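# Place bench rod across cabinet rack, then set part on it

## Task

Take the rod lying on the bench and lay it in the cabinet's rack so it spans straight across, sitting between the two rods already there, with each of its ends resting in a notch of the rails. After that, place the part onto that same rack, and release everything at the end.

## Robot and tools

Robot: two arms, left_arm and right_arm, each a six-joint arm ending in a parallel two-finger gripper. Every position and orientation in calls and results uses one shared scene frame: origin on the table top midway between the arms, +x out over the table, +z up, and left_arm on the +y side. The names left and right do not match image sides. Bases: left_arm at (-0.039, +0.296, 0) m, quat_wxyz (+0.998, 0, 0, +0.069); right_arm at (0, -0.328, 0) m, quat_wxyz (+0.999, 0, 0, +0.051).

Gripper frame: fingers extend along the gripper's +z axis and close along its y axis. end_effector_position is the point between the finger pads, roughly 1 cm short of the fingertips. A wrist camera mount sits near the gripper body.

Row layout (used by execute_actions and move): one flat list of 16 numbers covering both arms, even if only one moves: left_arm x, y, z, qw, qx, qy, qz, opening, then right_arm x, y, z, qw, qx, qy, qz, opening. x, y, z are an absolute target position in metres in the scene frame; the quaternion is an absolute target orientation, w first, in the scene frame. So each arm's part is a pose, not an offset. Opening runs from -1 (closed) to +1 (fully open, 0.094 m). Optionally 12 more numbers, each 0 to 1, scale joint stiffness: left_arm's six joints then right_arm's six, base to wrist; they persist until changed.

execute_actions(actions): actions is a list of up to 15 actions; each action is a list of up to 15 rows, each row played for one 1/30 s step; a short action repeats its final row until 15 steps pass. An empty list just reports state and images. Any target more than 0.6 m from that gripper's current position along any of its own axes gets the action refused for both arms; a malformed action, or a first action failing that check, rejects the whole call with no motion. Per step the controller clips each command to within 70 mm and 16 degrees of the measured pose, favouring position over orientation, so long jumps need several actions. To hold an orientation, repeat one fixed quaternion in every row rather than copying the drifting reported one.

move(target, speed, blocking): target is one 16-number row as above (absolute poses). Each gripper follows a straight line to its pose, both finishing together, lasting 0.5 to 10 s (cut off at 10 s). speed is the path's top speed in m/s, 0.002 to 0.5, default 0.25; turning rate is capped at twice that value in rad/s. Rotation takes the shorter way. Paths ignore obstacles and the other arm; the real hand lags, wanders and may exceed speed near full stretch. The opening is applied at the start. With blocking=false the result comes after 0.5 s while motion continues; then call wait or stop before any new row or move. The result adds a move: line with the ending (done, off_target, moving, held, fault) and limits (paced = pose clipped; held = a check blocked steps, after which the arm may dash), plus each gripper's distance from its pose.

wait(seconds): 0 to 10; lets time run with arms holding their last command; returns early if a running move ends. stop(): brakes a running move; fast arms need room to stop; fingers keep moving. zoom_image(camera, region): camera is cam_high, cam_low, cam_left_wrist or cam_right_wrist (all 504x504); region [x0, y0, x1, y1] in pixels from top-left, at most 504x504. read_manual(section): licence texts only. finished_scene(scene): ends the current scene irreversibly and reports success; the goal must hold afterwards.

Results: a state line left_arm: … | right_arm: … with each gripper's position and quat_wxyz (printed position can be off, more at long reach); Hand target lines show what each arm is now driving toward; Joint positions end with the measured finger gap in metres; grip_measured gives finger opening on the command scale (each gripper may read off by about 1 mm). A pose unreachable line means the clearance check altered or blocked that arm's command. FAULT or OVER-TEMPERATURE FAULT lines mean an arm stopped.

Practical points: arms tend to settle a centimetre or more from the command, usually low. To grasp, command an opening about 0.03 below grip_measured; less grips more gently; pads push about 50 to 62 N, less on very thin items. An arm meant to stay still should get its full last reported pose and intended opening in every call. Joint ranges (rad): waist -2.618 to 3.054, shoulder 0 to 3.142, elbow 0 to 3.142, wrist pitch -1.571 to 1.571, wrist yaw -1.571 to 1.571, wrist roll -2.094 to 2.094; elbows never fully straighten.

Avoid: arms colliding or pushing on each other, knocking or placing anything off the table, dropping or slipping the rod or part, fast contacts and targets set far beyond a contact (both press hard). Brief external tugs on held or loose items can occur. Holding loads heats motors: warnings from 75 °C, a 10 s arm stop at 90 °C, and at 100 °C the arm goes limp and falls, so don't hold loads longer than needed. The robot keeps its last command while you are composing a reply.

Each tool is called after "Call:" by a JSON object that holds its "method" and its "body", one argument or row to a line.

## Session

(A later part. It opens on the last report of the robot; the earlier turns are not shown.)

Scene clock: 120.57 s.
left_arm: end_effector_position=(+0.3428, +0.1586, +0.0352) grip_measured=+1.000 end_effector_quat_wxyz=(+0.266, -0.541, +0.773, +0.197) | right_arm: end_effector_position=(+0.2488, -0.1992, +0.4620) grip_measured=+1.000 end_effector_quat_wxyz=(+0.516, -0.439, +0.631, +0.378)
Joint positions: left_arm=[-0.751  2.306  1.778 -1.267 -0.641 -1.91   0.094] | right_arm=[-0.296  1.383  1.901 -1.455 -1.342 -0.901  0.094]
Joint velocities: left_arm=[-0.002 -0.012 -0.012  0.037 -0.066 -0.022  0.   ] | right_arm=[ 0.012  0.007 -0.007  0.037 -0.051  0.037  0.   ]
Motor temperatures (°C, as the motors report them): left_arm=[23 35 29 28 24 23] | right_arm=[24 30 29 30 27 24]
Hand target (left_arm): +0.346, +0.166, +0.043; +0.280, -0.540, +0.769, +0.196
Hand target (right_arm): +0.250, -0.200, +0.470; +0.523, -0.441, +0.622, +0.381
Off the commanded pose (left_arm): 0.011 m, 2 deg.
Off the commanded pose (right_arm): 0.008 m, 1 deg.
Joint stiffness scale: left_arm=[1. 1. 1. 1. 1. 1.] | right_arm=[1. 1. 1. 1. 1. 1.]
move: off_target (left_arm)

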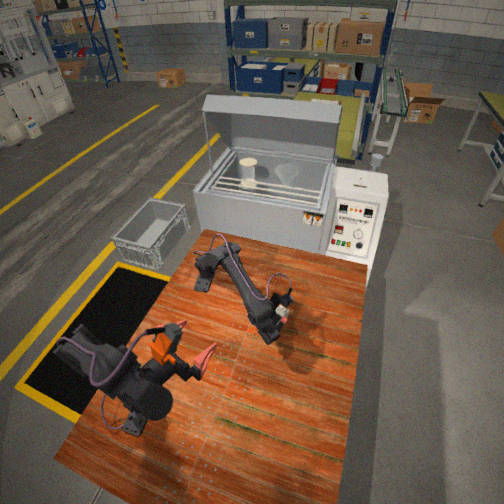

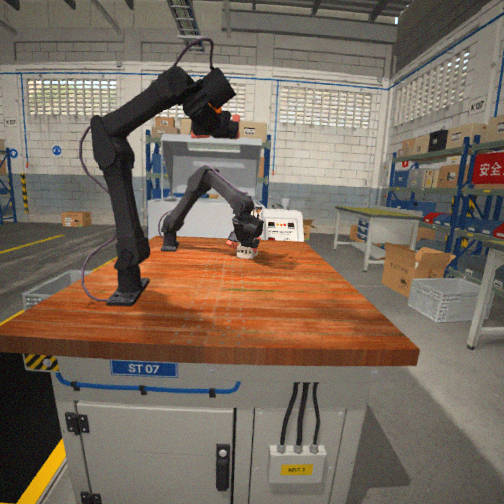

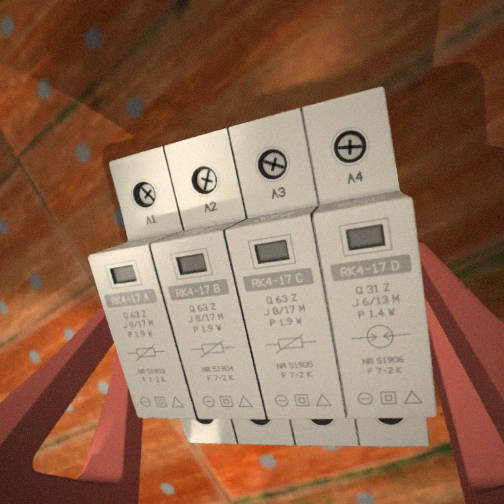

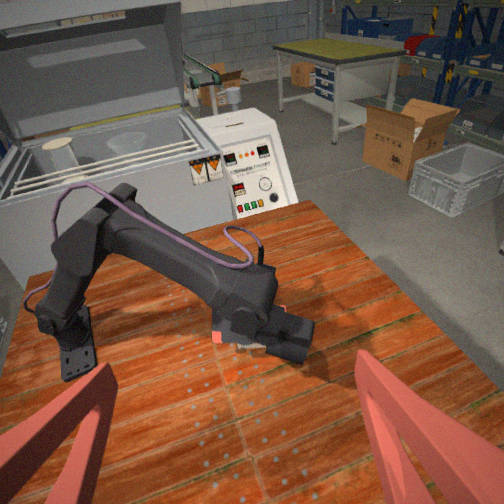

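Call:
{"method": "move", "body": {
  "target": [0.346,0.166,0.043,0.28,-0.54,0.77,0.196,0.42,0.25,-0.2,0.47,0.52,-0.44,0.62,0.38,1]
}}

Call:
{"method": "move", "body": {
  "target": [0.33,0.24,0.14,0.28,-0.54,0.77,0.196,0.42,0.25,-0.2,0.47,0.52,-0.44,0.62,0.38,1],
  "speed": 0.1
}}

Call:
{"method": "move", "body": {
  "target": [0.25,0.45,0.34,0.31,-0.397,0.852,0.145,0.42,0.25,-0.2,0.47,0.52,-0.44,0.62,0.38,1],
  "speed": 0.15
}}

Call:
{"method": "move", "body": {
  "target": [0.12,0.70,0.34,0.242,-0.665,0.665,0.242,0.42,0.25,-0.2,0.47,0.52,-0.44,0.62,0.38,1],
  "speed": 0.15
}}

Call:
{"method": "move", "body": {
  "target": [0.12,0.81,0.295,0.29,-0.655,0.645,0.268,0.42,0.25,0.05,0.47,0.413,-0.587,0.492,0.492,1],
  "speed": 0.1
}}

Scene clock: 126.03 s.
left_arm: end_effector_position=(+0.3447, +0.1569, +0.0343) grip_measured=+0.535 end_effector_quat_wxyz=(+0.267, -0.544, +0.773, +0.191) | right_arm: end_effector_position=(+0.2488, -0.1992, +0.4620) grip_measured=+1.000 end_effector_quat_wxyz=(+0.516, -0.439, +0.631, +0.378)
Joint positions: left_arm=[-0.751  2.306  1.778 -1.255 -0.639 -1.91   0.072] | right_arm=[-0.296  1.383  1.901 -1.455 -1.342 -0.901  0.094]
Joint velocities: left_arm=[-0.012 -0.027  0.002 -0.095  0.022  0.037  0.002] | right_arm=[ 0.012 -0.002  0.002 -0.007 -0.037  0.022  0.   ]
Motor temperatures (°C, as the motors report them): left_arm=[23 36 29 28 24 23] | right_arm=[24 29 29 30 27 24]
Hand target (left_arm): +0.346, +0.166, +0.043; +0.280, -0.540, +0.769, +0.196
Hand target (right_arm): +0.250, -0.200, +0.470; +0.523, -0.441, +0.622, +0.381
Off the commanded pose (left_arm): 0.013 m, 2 deg.
Off the commanded pose (right_arm): 0.008 m, 1 deg.
Joint stiffness scale: left_arm=[1. 1. 1. 1. 1. 1.] | right_arm=[1. 1. 1. 1. 1. 1.]
move: off_target (left_arm)

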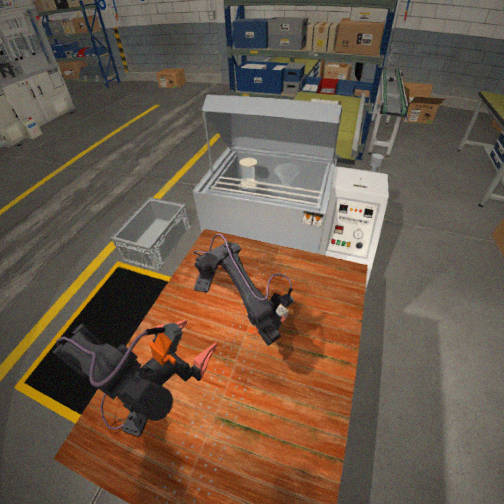

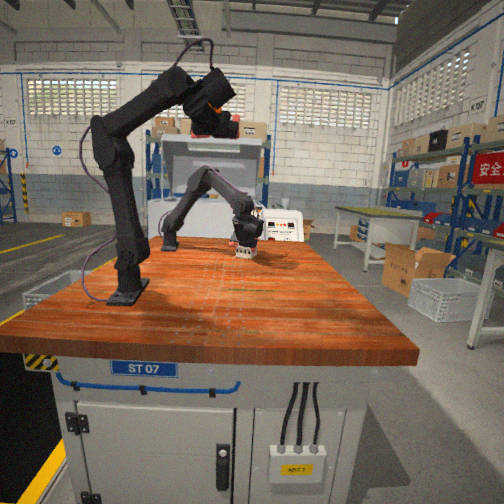

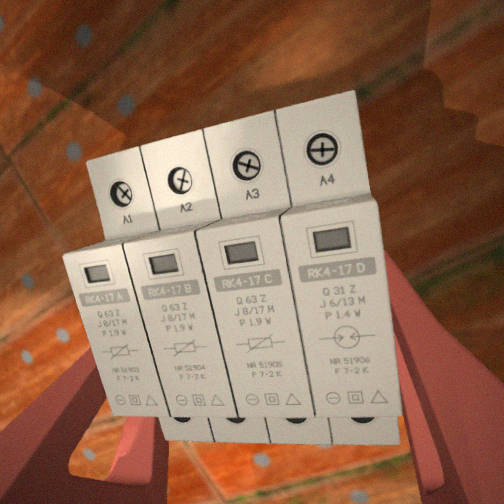

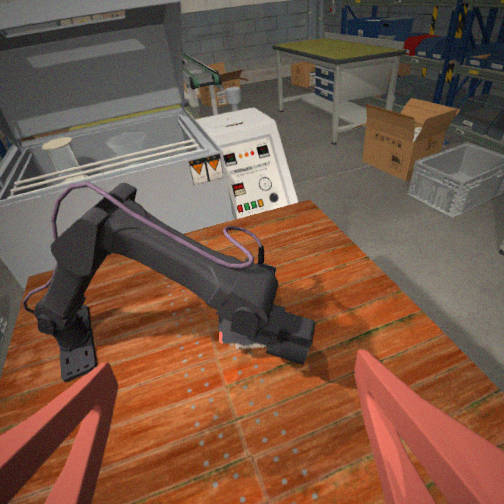

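Scene clock: 127.80 s.
left_arm: end_effector_position=(+0.3311, +0.2250, +0.1210) grip_measured=+0.535 end_effector_quat_wxyz=(+0.250, -0.549, +0.777, +0.179) | right_arm: end_effector_position=(+0.2488, -0.1992, +0.4620) grip_measured=+1.000 end_effector_quat_wxyz=(+0.516, -0.439, +0.631, +0.378)
Joint positions: left_arm=[-0.608  2.009  1.681 -1.34  -0.618 -1.73   0.072] | right_arm=[-0.296  1.383  1.901 -1.455 -1.342 -0.901  0.094]
Joint velocities: left_arm=[-0.002 -0.002  0.022  0.007  0.022 -0.125 -0.   ] | right_arm=[ 0.007 -0.002 -0.002 -0.022 -0.051  0.007  0.   ]
Motor temperatures (°C, as the motors report them): left_arm=[23 36 29 28 24 23] | right_arm=[24 29 29 30 27 24]
Hand target (left_arm): +0.330, +0.240, +0.140; +0.280, -0.540, +0.769, +0.196
Hand target (right_arm): +0.250, -0.200, +0.470; +0.523, -0.441, +0.622, +0.381
Off the commanded pose (left_arm): 0.024 m, 4 deg.
Off the commanded pose (right_arm): 0.008 m, 1 deg.
Joint stiffness scale: left_arm=[1. 1. 1. 1. 1. 1.] | right_arm=[1. 1. 1. 1. 1. 1.]
move: off_target (left_arm)

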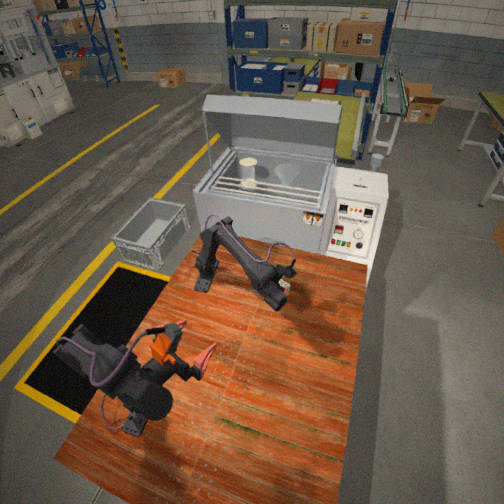

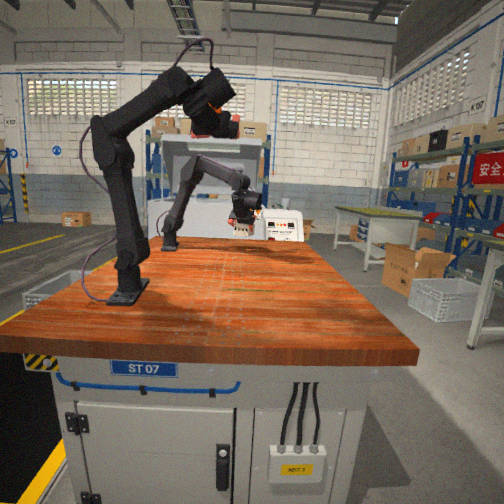

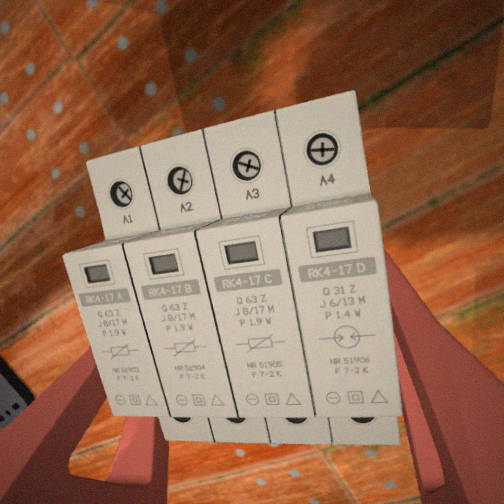

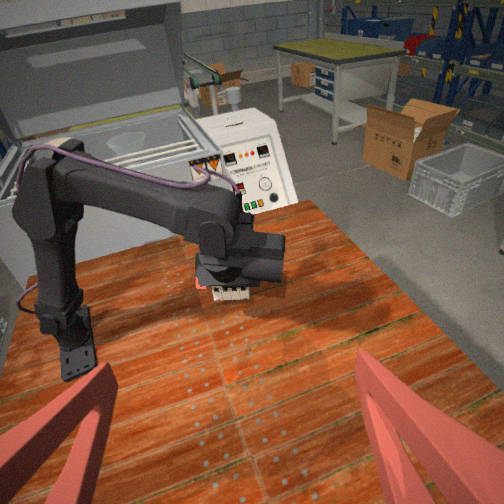

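Scene clock: 130.63 s.
left_arm: end_effector_position=(+0.2442, +0.4444, +0.3171) grip_measured=+0.535 end_effector_quat_wxyz=(+0.265, -0.390, +0.870, +0.143) | right_arm: end_effector_position=(+0.2488, -0.1992, +0.4620) grip_measured=+1.000 end_effector_quat_wxyz=(+0.516, -0.439, +0.631, +0.378)
Joint positions: left_arm=[ 0.154  1.452  1.817 -1.418 -0.341 -0.458  0.072] | right_arm=[-0.296  1.383  1.901 -1.455 -1.342 -0.901  0.094]
Joint velocities: left_arm=[-0.012  0.007  0.017  0.007 -0.022 -0.022 -0.   ] | right_arm=[-0.022 -0.017  0.002  0.007  0.007  0.022  0.   ]
Motor temperatures (°C, as the motors report them): left_arm=[23 36 29 28 24 23] | right_arm=[24 29 29 30 27 24]
Hand target (left_arm): +0.248, +0.453, +0.344; +0.314, -0.395, +0.850, +0.150
Hand target (right_arm): +0.250, -0.200, +0.470; +0.523, -0.441, +0.622, +0.381
Off the commanded pose (left_arm): 0.024 m, 6 deg.
Off the commanded pose (right_arm): 0.008 m, 1 deg.
Joint stiffness scale: left_arm=[1. 1. 1. 1. 1. 1.] | right_arm=[1. 1. 1. 1. 1. 1.]
move: off_target (left_arm)

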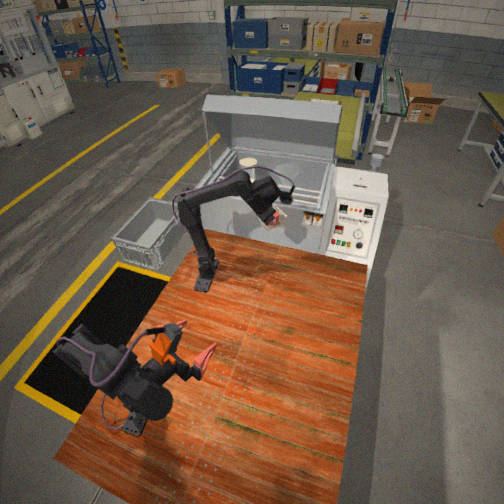

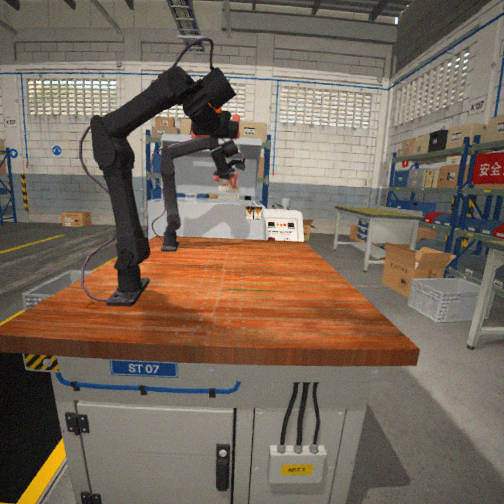

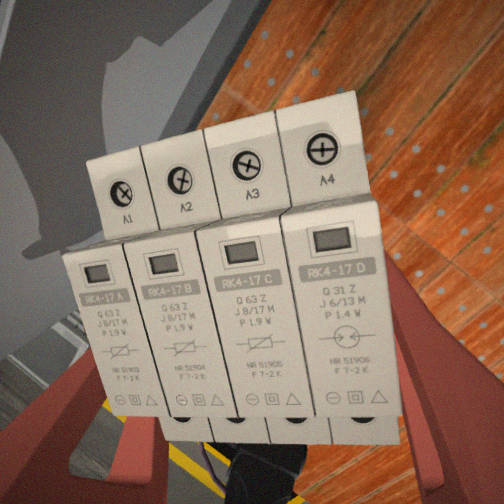

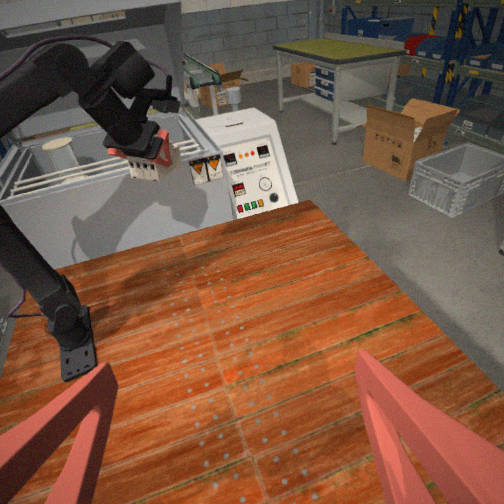

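Scene clock: 133.40 s.
left_arm: end_effector_position=(+0.1216, +0.6913, +0.3093) grip_measured=+0.535 end_effector_quat_wxyz=(+0.200, -0.658, +0.691, +0.221) | right_arm: end_effector_position=(+0.2488, -0.1992, +0.4620) grip_measured=+1.000 end_effector_quat_wxyz=(+0.516, -0.439, +0.631, +0.378)
Joint positions: left_arm=[ 0.923  1.853  2.222 -1.402 -0.294 -0.379  0.072] | right_arm=[-0.296  1.383  1.901 -1.455 -1.342 -0.901  0.094]
Joint velocities: left_arm=[-0.002  0.012  0.022 -0.066 -0.051 -0.037  0.   ] | right_arm=[ 0.017 -0.012  0.002 -0.051  0.022 -0.051  0.   ]
Motor temperatures (°C, as the motors report them): left_arm=[23 35 29 29 24 23] | right_arm=[24 29 29 30 27 24]
Hand target (left_arm): +0.118, +0.700, +0.340; -0.245, +0.662, -0.663, -0.249
Hand target (right_arm): +0.250, -0.200, +0.470; +0.523, -0.441, +0.622, +0.381
Off the commanded pose (left_arm): 0.032 m, 6 deg.
Off the commanded pose (right_arm): 0.008 m, 1 deg.
Joint stiffness scale: left_arm=[1. 1. 1. 1. 1. 1.] | right_arm=[1. 1. 1. 1. 1. 1.]
move: off_target (left_arm)

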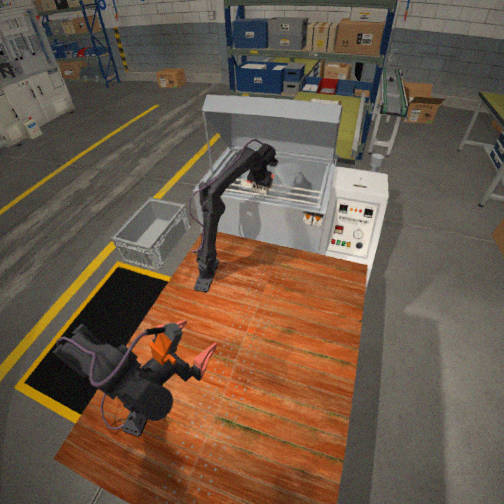

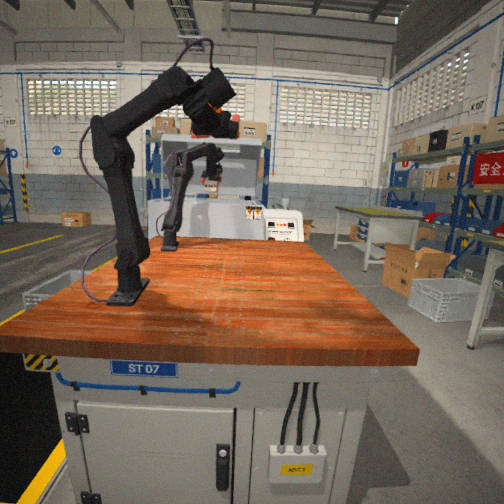

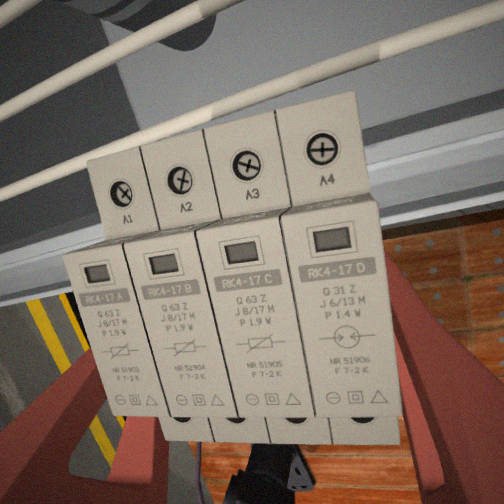

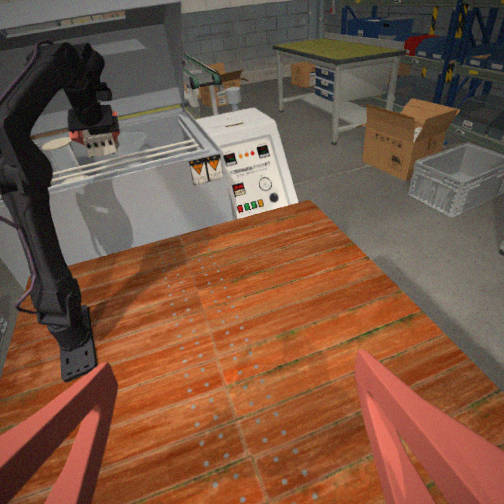

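Scene clock: 136.53 s.
left_arm: end_effector_position=(+0.1201, +0.7912, +0.2591) grip_measured=+0.535 end_effector_quat_wxyz=(+0.236, -0.663, +0.670, +0.236) | right_arm: end_effector_position=(+0.2581, +0.0498, +0.4641) grip_measured=+1.000 end_effector_quat_wxyz=(-0.414, +0.583, -0.498, -0.491)
Joint positions: left_arm=[ 1.037  2.05   2.222 -1.101 -0.242 -0.303  0.072] | right_arm=[ 0.515  1.81   2.191 -0.768 -1.087 -0.34   0.094]
Joint velocities: left_arm=[ 0.012 -0.002  0.002 -0.037 -0.007  0.037  0.001] | right_arm=[ 0.002  0.007 -0.022 -0.066 -0.037  0.066  0.   ]
Motor temperatures (°C, as the motors report them): left_arm=[23 35 30 30 24 23] | right_arm=[24 29 29 30 27 24]
Hand target (left_arm): +0.118, +0.806, +0.297; -0.289, +0.654, -0.645, -0.268
Hand target (right_arm): +0.254, +0.050, +0.471; -0.417, +0.586, -0.491, -0.491
Off the commanded pose (left_arm): 0.040 m, 8 deg.
Off the commanded pose (right_arm): 0.010 m, 1 deg.
Joint stiffness scale: left_arm=[1. 1. 1. 1. 1. 1.] | right_arm=[1. 1. 1. 1. 1. 1.]
move: off_target (left_arm)

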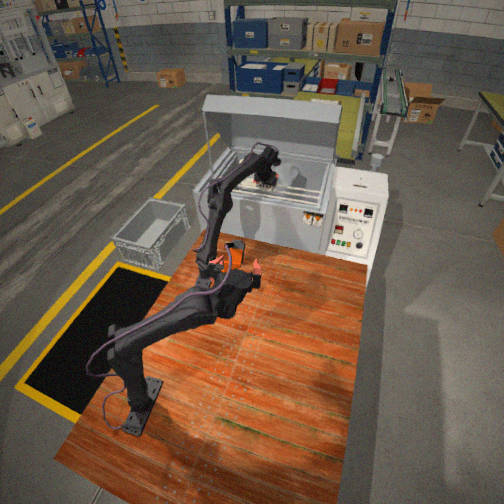

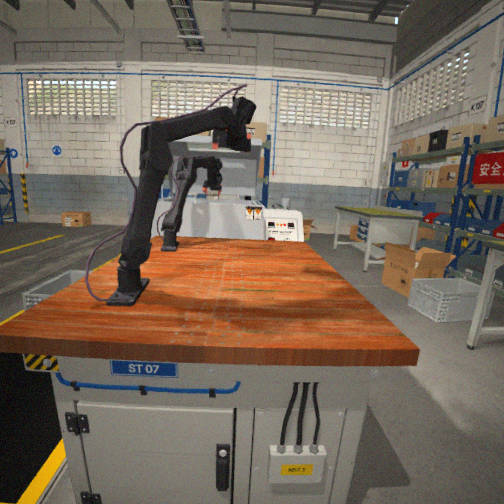

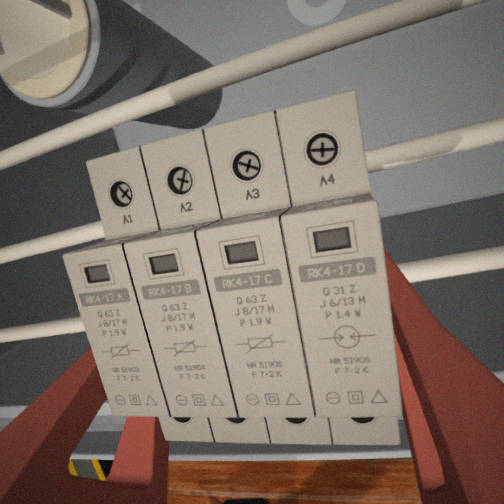

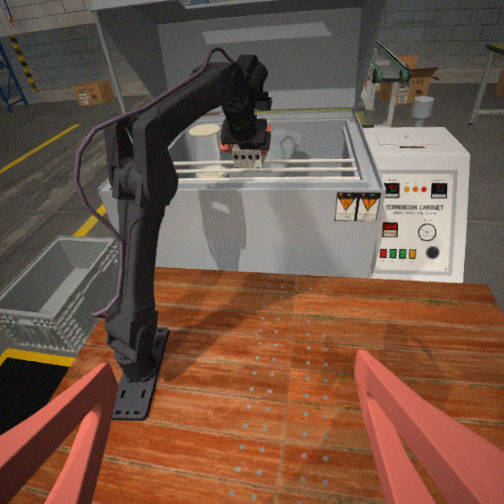

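Call:
{"method": "move", "body": {
  "target": [0.12,0.813,0.268,0.29,-0.655,0.645,0.268,0.42,0.25,0.05,0.47,0.413,-0.587,0.492,0.492,1],
  "speed": 0.03
}}

Call:
{"method": "zoom_image", "body": {
  "camera": "cam_right_wrist",
  "region": [170,110,330,210]
}}

Scene clock: 141.27 s.
left_arm: end_effector_position=(+0.1254, +0.7986, +0.2288) grip_measured=+0.535 end_effector_quat_wxyz=(+0.238, -0.662, +0.672, +0.231) | right_arm: end_effector_position=(+0.2578, +0.0496, +0.4634) grip_measured=+1.000 end_effector_quat_wxyz=(-0.412, +0.583, -0.499, -0.492)
Joint positions: left_arm=[ 1.037  2.038  2.078 -0.969 -0.23  -0.303  0.072] | right_arm=[ 0.515  1.81   2.191 -0.773 -1.087 -0.34   0.094]
Joint velocities: left_arm=[-0.012 -0.007 -0.002  0.007 -0.037  0.168 -0.001] | right_arm=[-0.007 -0.002 -0.002 -0.007 -0.007 -0.007  0.   ]
Motor temperatures (°C, as the motors report them): left_arm=[23 36 30 31 24 23] | right_arm=[24 30 29 31 27 24]
Hand target (left_arm): +0.119, +0.810, +0.269; -0.288, +0.655, -0.645, -0.267
Hand target (right_arm): +0.250, +0.050, +0.470; -0.413, +0.587, -0.492, -0.492
Off the commanded pose (left_arm): 0.042 m, 8 deg.
Off the commanded pose (right_arm): 0.010 m, 1 deg.
Joint stiffness scale: left_arm=[1. 1. 1. 1. 1. 1.] | right_arm=[1. 1. 1. 1. 1. 1.]
move: off_target (left_arm)

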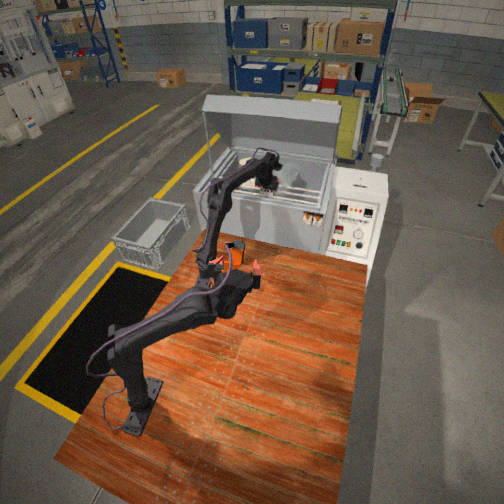

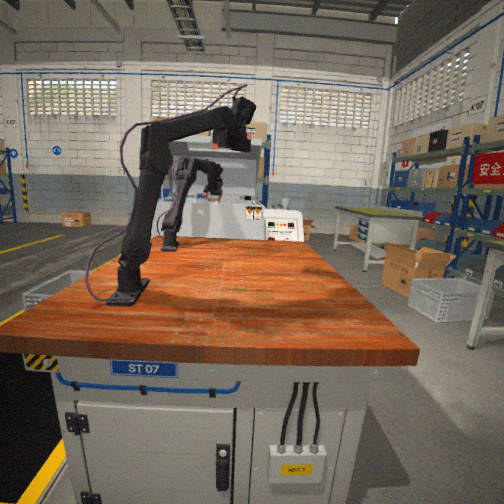

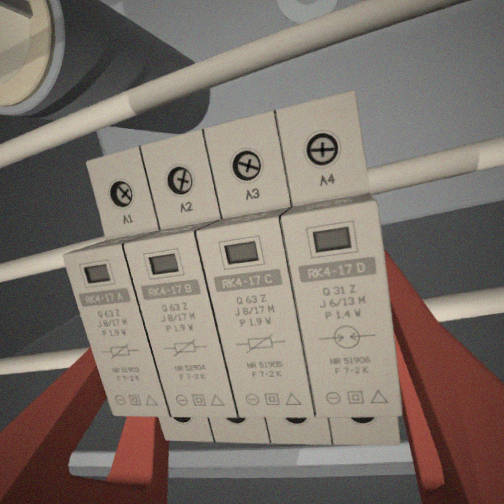

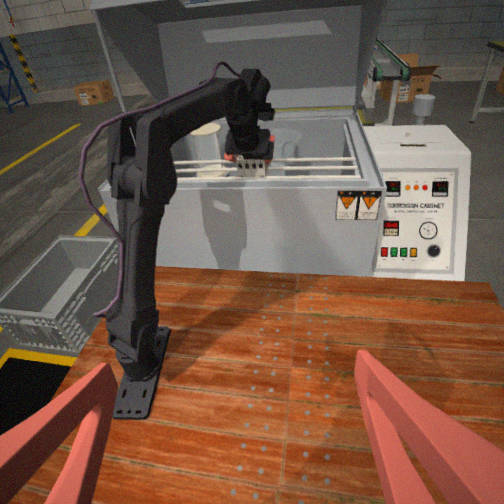

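Region (170, 110, 330, 210) of cam_right_wrist's 504x504 image, scaled by 3.150, with more detail than that image has; it fills the top 315 rows of this view, and the rest is white.

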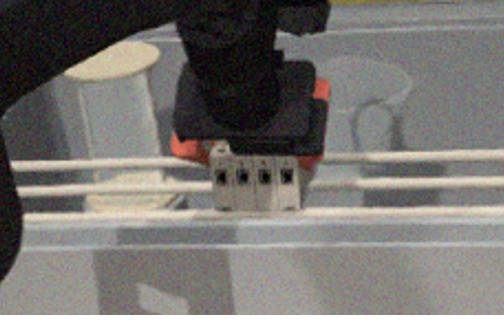

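Back slightly and lower.

Call:
{"method": "move", "body": {
  "target": [0.12,0.803,0.256,0.29,-0.655,0.645,0.268,0.42,0.25,0.05,0.47,0.413,-0.587,0.492,0.492,1],
  "speed": 0.02
}}

Call:
{"method": "zoom_image", "body": {
  "camera": "cam_right_wrist",
  "region": [170,110,330,210]
}}

Scene clock: 147.10 s.
left_arm: end_effector_position=(+0.1234, +0.7962, +0.2281) grip_measured=+0.534 end_effector_quat_wxyz=(+0.256, -0.659, +0.665, +0.242) | right_arm: end_effector_position=(+0.2578, +0.0496, +0.4633) grip_measured=+1.000 end_effector_quat_wxyz=(-0.412, +0.583, -0.499, -0.492)
Joint positions: left_arm=[ 1.037  1.976  1.957 -0.866 -0.236 -0.301  0.072] | right_arm=[ 0.515  1.81   2.191 -0.774 -1.087 -0.34   0.094]
Joint velocities: left_arm=[-0.017  0.007  0.007 -0.022  0.022 -0.022 -0.001] | right_arm=[ 0.002  0.017 -0.002  0.007  0.022  0.022  0.   ]
Motor temperatures (°C, as the motors report them): left_arm=[23 37 30 31 24 23] | right_arm=[24 30 29 31 27 24]
Hand target (left_arm): +0.120, +0.802, +0.257; -0.290, +0.655, -0.645, -0.267
Hand target (right_arm): +0.250, +0.050, +0.470; -0.413, +0.587, -0.492, -0.492
Off the commanded pose (left_arm): 0.029 m, 5 deg.
Off the commanded pose (right_arm): 0.010 m, 1 deg.
Joint stiffness scale: left_arm=[1. 1. 1. 1. 1. 1.] | right_arm=[1. 1. 1. 1. 1. 1.]
move: off_target (left_arm)

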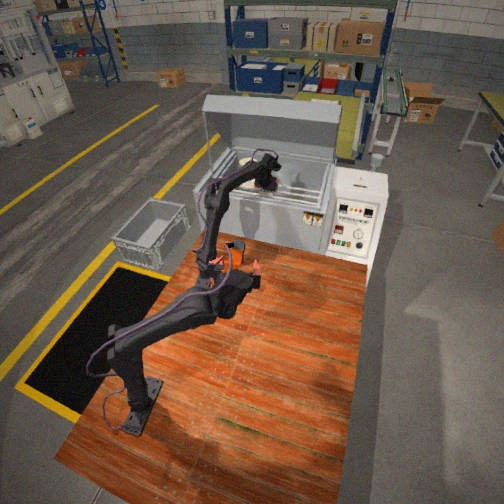

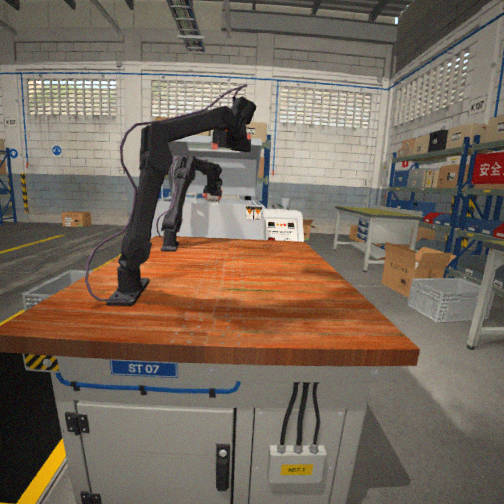

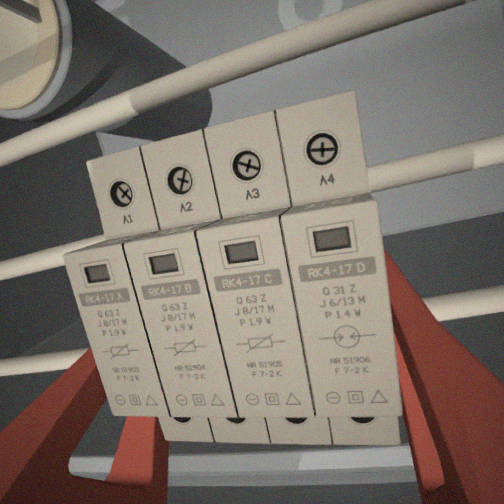

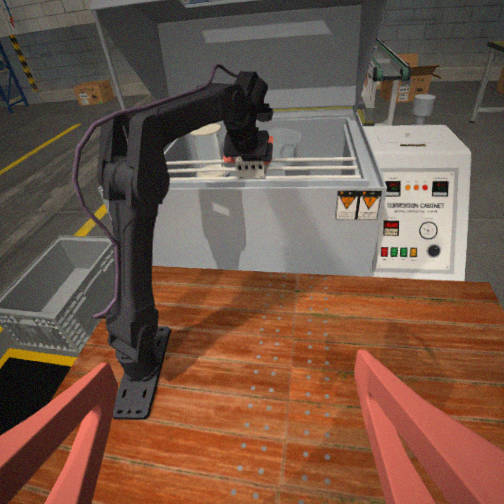

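Region (170, 110, 330, 210) of cam_right_wrist's 504x504 image, scaled by 3.150, with more detail than that image has; it fills the top 315 rows of this view, and the rest is white.

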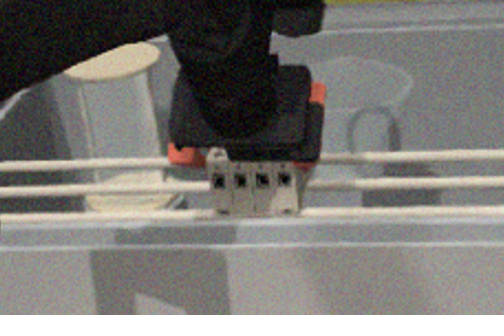

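Call:
{"method": "move", "body": {
  "target": [0.12,0.796,0.275,0.28,-0.657,0.65,0.262,0.42,0.25,0.05,0.47,0.413,-0.587,0.492,0.492,1],
  "speed": 0.03
}}

Call:
{"method": "move", "body": {
  "target": [0.12,0.796,0.254,0.28,-0.657,0.65,0.262,0.42,0.25,0.05,0.47,0.413,-0.587,0.492,0.492,1],
  "speed": 0.02
}}

Scene clock: 151.07 s.
left_arm: end_effector_position=(+0.1170, +0.7808, +0.2329) grip_measured=+0.535 end_effector_quat_wxyz=(+0.227, -0.663, +0.676, +0.230) | right_arm: end_effector_position=(+0.2578, +0.0496, +0.4633) grip_measured=+1.000 end_effector_quat_wxyz=(-0.412, +0.583, -0.499, -0.492)
Joint positions: left_arm=[ 1.037  1.976  2.017 -0.993 -0.236 -0.301  0.072] | right_arm=[ 0.515  1.81   2.191 -0.774 -1.087 -0.34   0.094]
Joint velocities: left_arm=[-0.007 -0.012 -0.002 -0.022 -0.007  0.037  0.001] | right_arm=[ 0.012 -0.027 -0.017  0.037 -0.007  0.037  0.   ]
Motor temperatures (°C, as the motors report them): left_arm=[23 37 30 31 24 23] | right_arm=[24 31 29 31 27 24]
Hand target (left_arm): +0.119, +0.792, +0.276; -0.280, +0.657, -0.649, -0.261
Hand target (right_arm): +0.250, +0.050, +0.470; -0.413, +0.587, -0.492, -0.492
Off the commanded pose (left_arm): 0.045 m, 8 deg.
Off the commanded pose (right_arm): 0.010 m, 1 deg.
Joint stiffness scale: left_arm=[1. 1. 1. 1. 1. 1.] | right_arm=[1. 1. 1. 1. 1. 1.]
move: off_target (left_arm)

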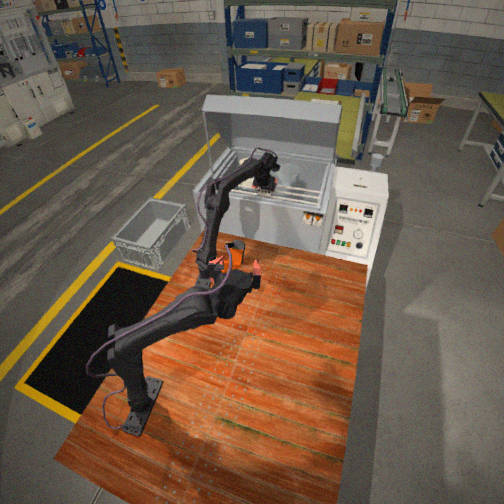

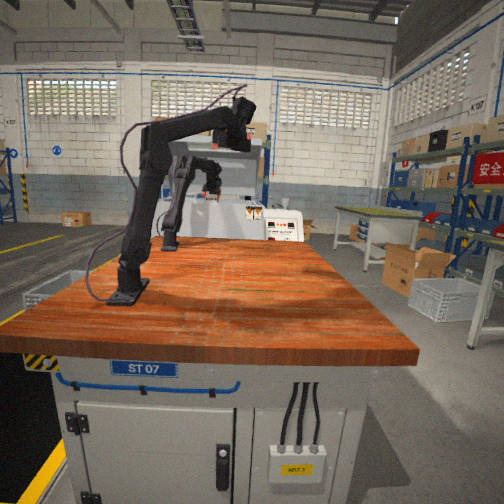

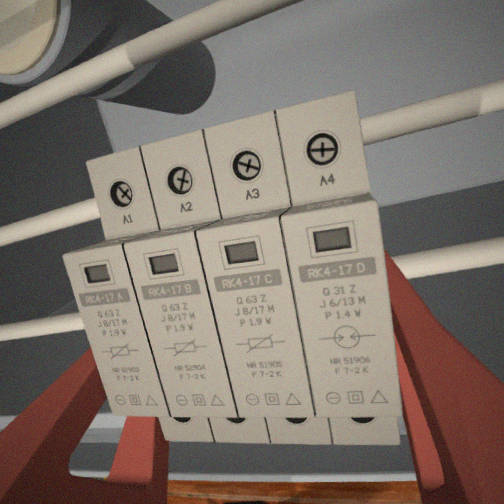

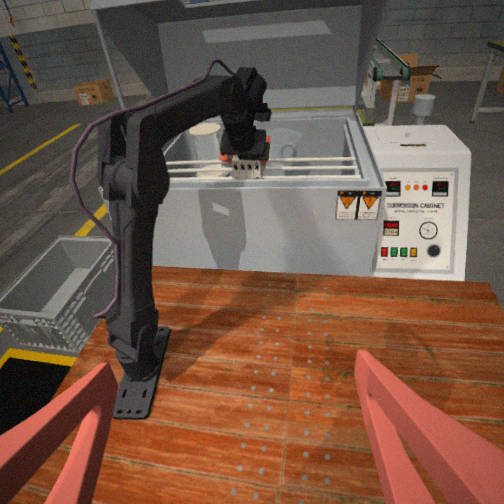

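Scene clock: 154.67 s.
left_arm: end_effector_position=(+0.1188, +0.7882, +0.2269) grip_measured=+0.535 end_effector_quat_wxyz=(+0.240, -0.661, +0.669, +0.239) | right_arm: end_effector_position=(+0.2578, +0.0496, +0.4633) grip_measured=+1.000 end_effector_quat_wxyz=(-0.412, +0.583, -0.499, -0.492)
Joint positions: left_arm=[ 1.037  1.967  1.958 -0.908 -0.243 -0.301  0.072] | right_arm=[ 0.515  1.81   2.191 -0.774 -1.087 -0.34   0.094]
Joint velocities: left_arm=[-0.002  0.007  0.012 -0.081 -0.022  0.037 -0.001] | right_arm=[ 0.012  0.012  0.012 -0.007 -0.051 -0.022  0.   ]
Motor temperatures (°C, as the motors report them): left_arm=[23 38 30 32 24 23] | right_arm=[24 31 29 31 27 24]
Hand target (left_arm): +0.119, +0.794, +0.255; -0.279, +0.657, -0.650, -0.261
Hand target (right_arm): +0.250, +0.050, +0.470; -0.413, +0.587, -0.492, -0.492
Off the commanded pose (left_arm): 0.028 m, 6 deg.
Off the commanded pose (right_arm): 0.010 m, 1 deg.
Joint stiffness scale: left_arm=[1. 1. 1. 1. 1. 1.] | right_arm=[1. 1. 1. 1. 1. 1.]
move: off_target (left_arm)

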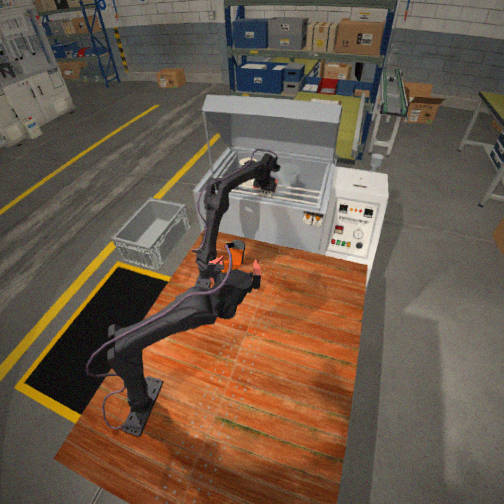

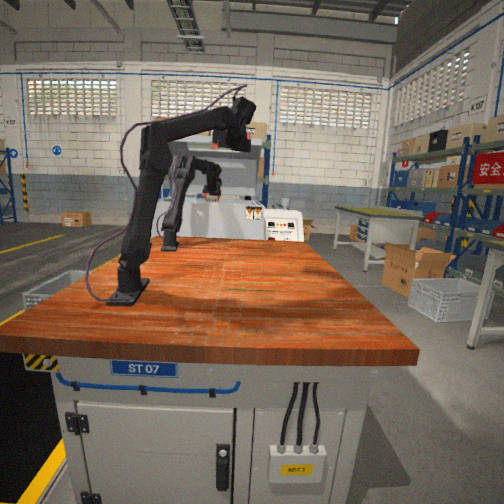

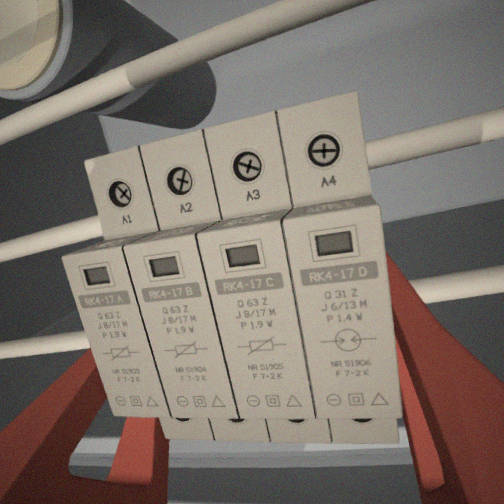

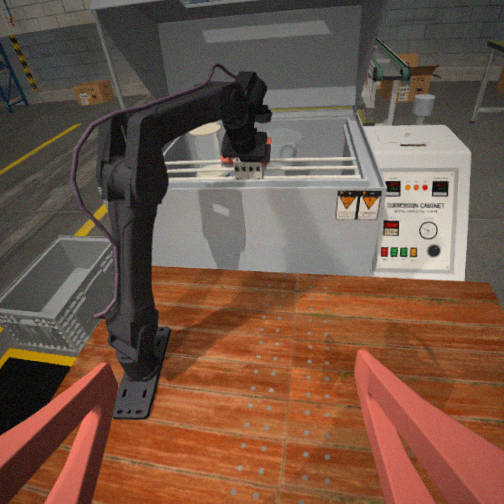

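Call:
{"method": "move", "body": {
  "target": [0.12,0.796,0.254,0.28,-0.657,0.65,0.262,1,0.25,0.05,0.47,0.413,-0.587,0.492,0.492,1]
}}

Call:
{"method": "move", "body": {
  "target": [0.12,0.70,0.34,0.28,-0.657,0.65,0.262,1,0.25,0.05,0.47,0.413,-0.587,0.492,0.492,1],
  "speed": 0.1
}}

Scene clock: 157.70 s.
left_arm: end_effector_position=(+0.1213, +0.7949, +0.2411) grip_measured=+1.000 end_effector_quat_wxyz=(+0.266, -0.657, +0.659, +0.250) | right_arm: end_effector_position=(+0.2578, +0.0496, +0.4633) grip_measured=+1.000 end_effector_quat_wxyz=(-0.412, +0.583, -0.499, -0.492)
Joint positions: left_arm=[ 1.037  1.952  1.958 -0.861 -0.244 -0.301  0.094] | right_arm=[ 0.515  1.81   2.191 -0.774 -1.087 -0.34   0.094]
Joint velocities: left_arm=[-0.012 -0.017  0.002 -0.037  0.037  0.037  0.   ] | right_arm=[ 0.017  0.002  0.007 -0.037 -0.095 -0.051  0.   ]
Motor temperatures (°C, as the motors report them): left_arm=[23 38 30 32 24 23] | right_arm=[24 31 30 31 27 24]
Hand target (left_arm): +0.120, +0.795, +0.254; -0.280, +0.657, -0.650, -0.261
Hand target (right_arm): +0.250, +0.050, +0.470; -0.413, +0.587, -0.492, -0.492
Off the commanded pose (left_arm): 0.013 m, 2 deg.
Off the commanded pose (right_arm): 0.010 m, 1 deg.
Joint stiffness scale: left_arm=[1. 1. 1. 1. 1. 1.] | right_arm=[1. 1. 1. 1. 1. 1.]
move: off_target (left_arm)

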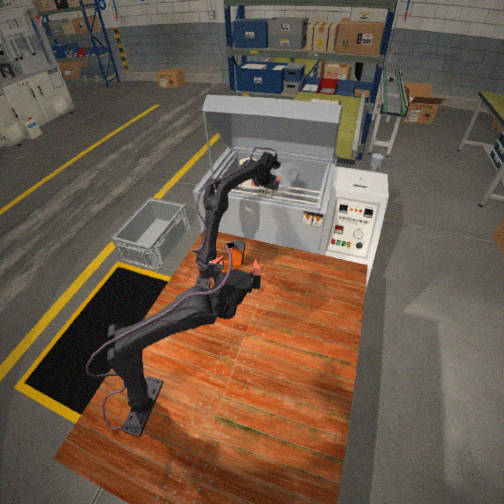

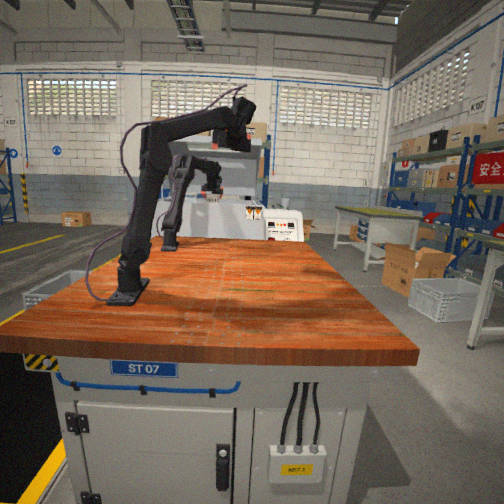

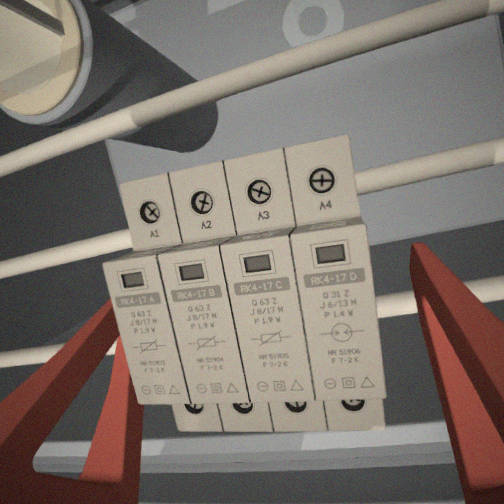

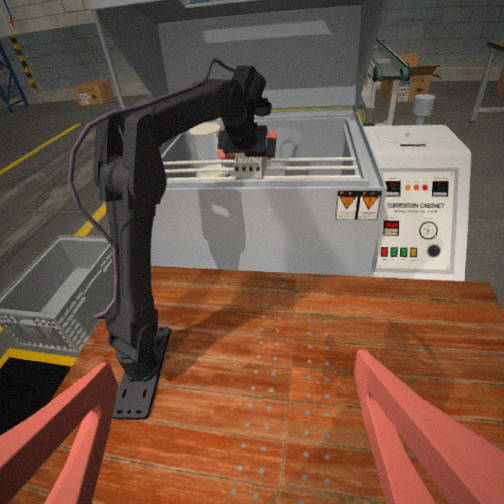

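Scene clock: 159.63 s.
left_arm: end_effector_position=(+0.1199, +0.7027, +0.3245) grip_measured=+1.000 end_effector_quat_wxyz=(+0.266, -0.657, +0.659, +0.253) | right_arm: end_effector_position=(+0.2578, +0.0496, +0.4633) grip_measured=+1.000 end_effector_quat_wxyz=(-0.412, +0.583, -0.499, -0.492)
Joint positions: left_arm=[ 0.929  1.739  2.04  -1.18  -0.319 -0.384  0.094] | right_arm=[ 0.515  1.81   2.191 -0.774 -1.087 -0.34   0.094]
Joint velocities: left_arm=[-0.007  0.012 -0.002 -0.022 -0.081 -0.007  0.   ] | right_arm=[-0.012  0.012 -0.017  0.022 -0.007 -0.037  0.   ]
Motor temperatures (°C, as the motors report them): left_arm=[23 37 30 32 24 23] | right_arm=[24 31 30 31 27 24]
Hand target (left_arm): +0.120, +0.699, +0.340; -0.281, +0.657, -0.649, -0.261
Hand target (right_arm): +0.250, +0.050, +0.470; -0.413, +0.587, -0.492, -0.492
Off the commanded pose (left_arm): 0.016 m, 2 deg.
Off the commanded pose (right_arm): 0.010 m, 1 deg.
Joint stiffness scale: left_arm=[1. 1. 1. 1. 1. 1.] | right_arm=[1. 1. 1. 1. 1. 1.]
move: off_target (left_arm)

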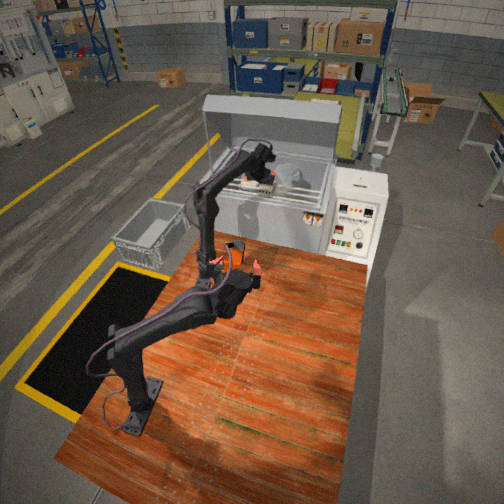

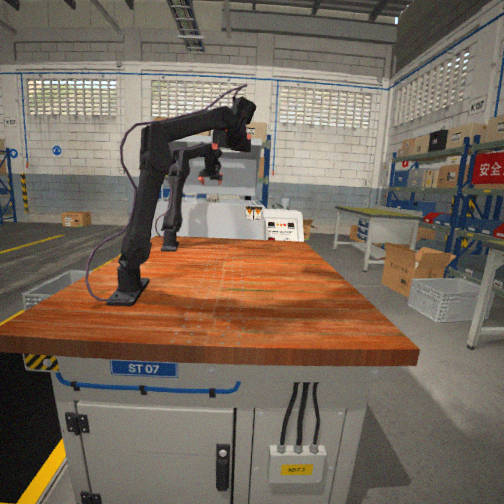

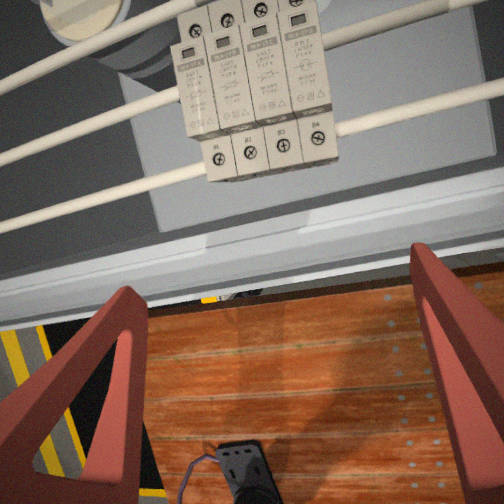

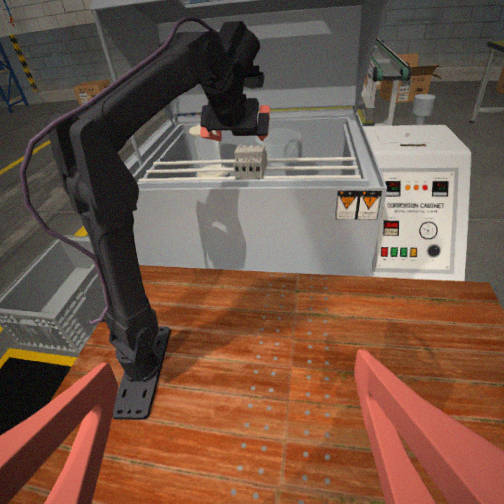

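Call:
{"method": "finished_scene", "body": {
  "scene": 2
}}

The scene is finished: the task was done.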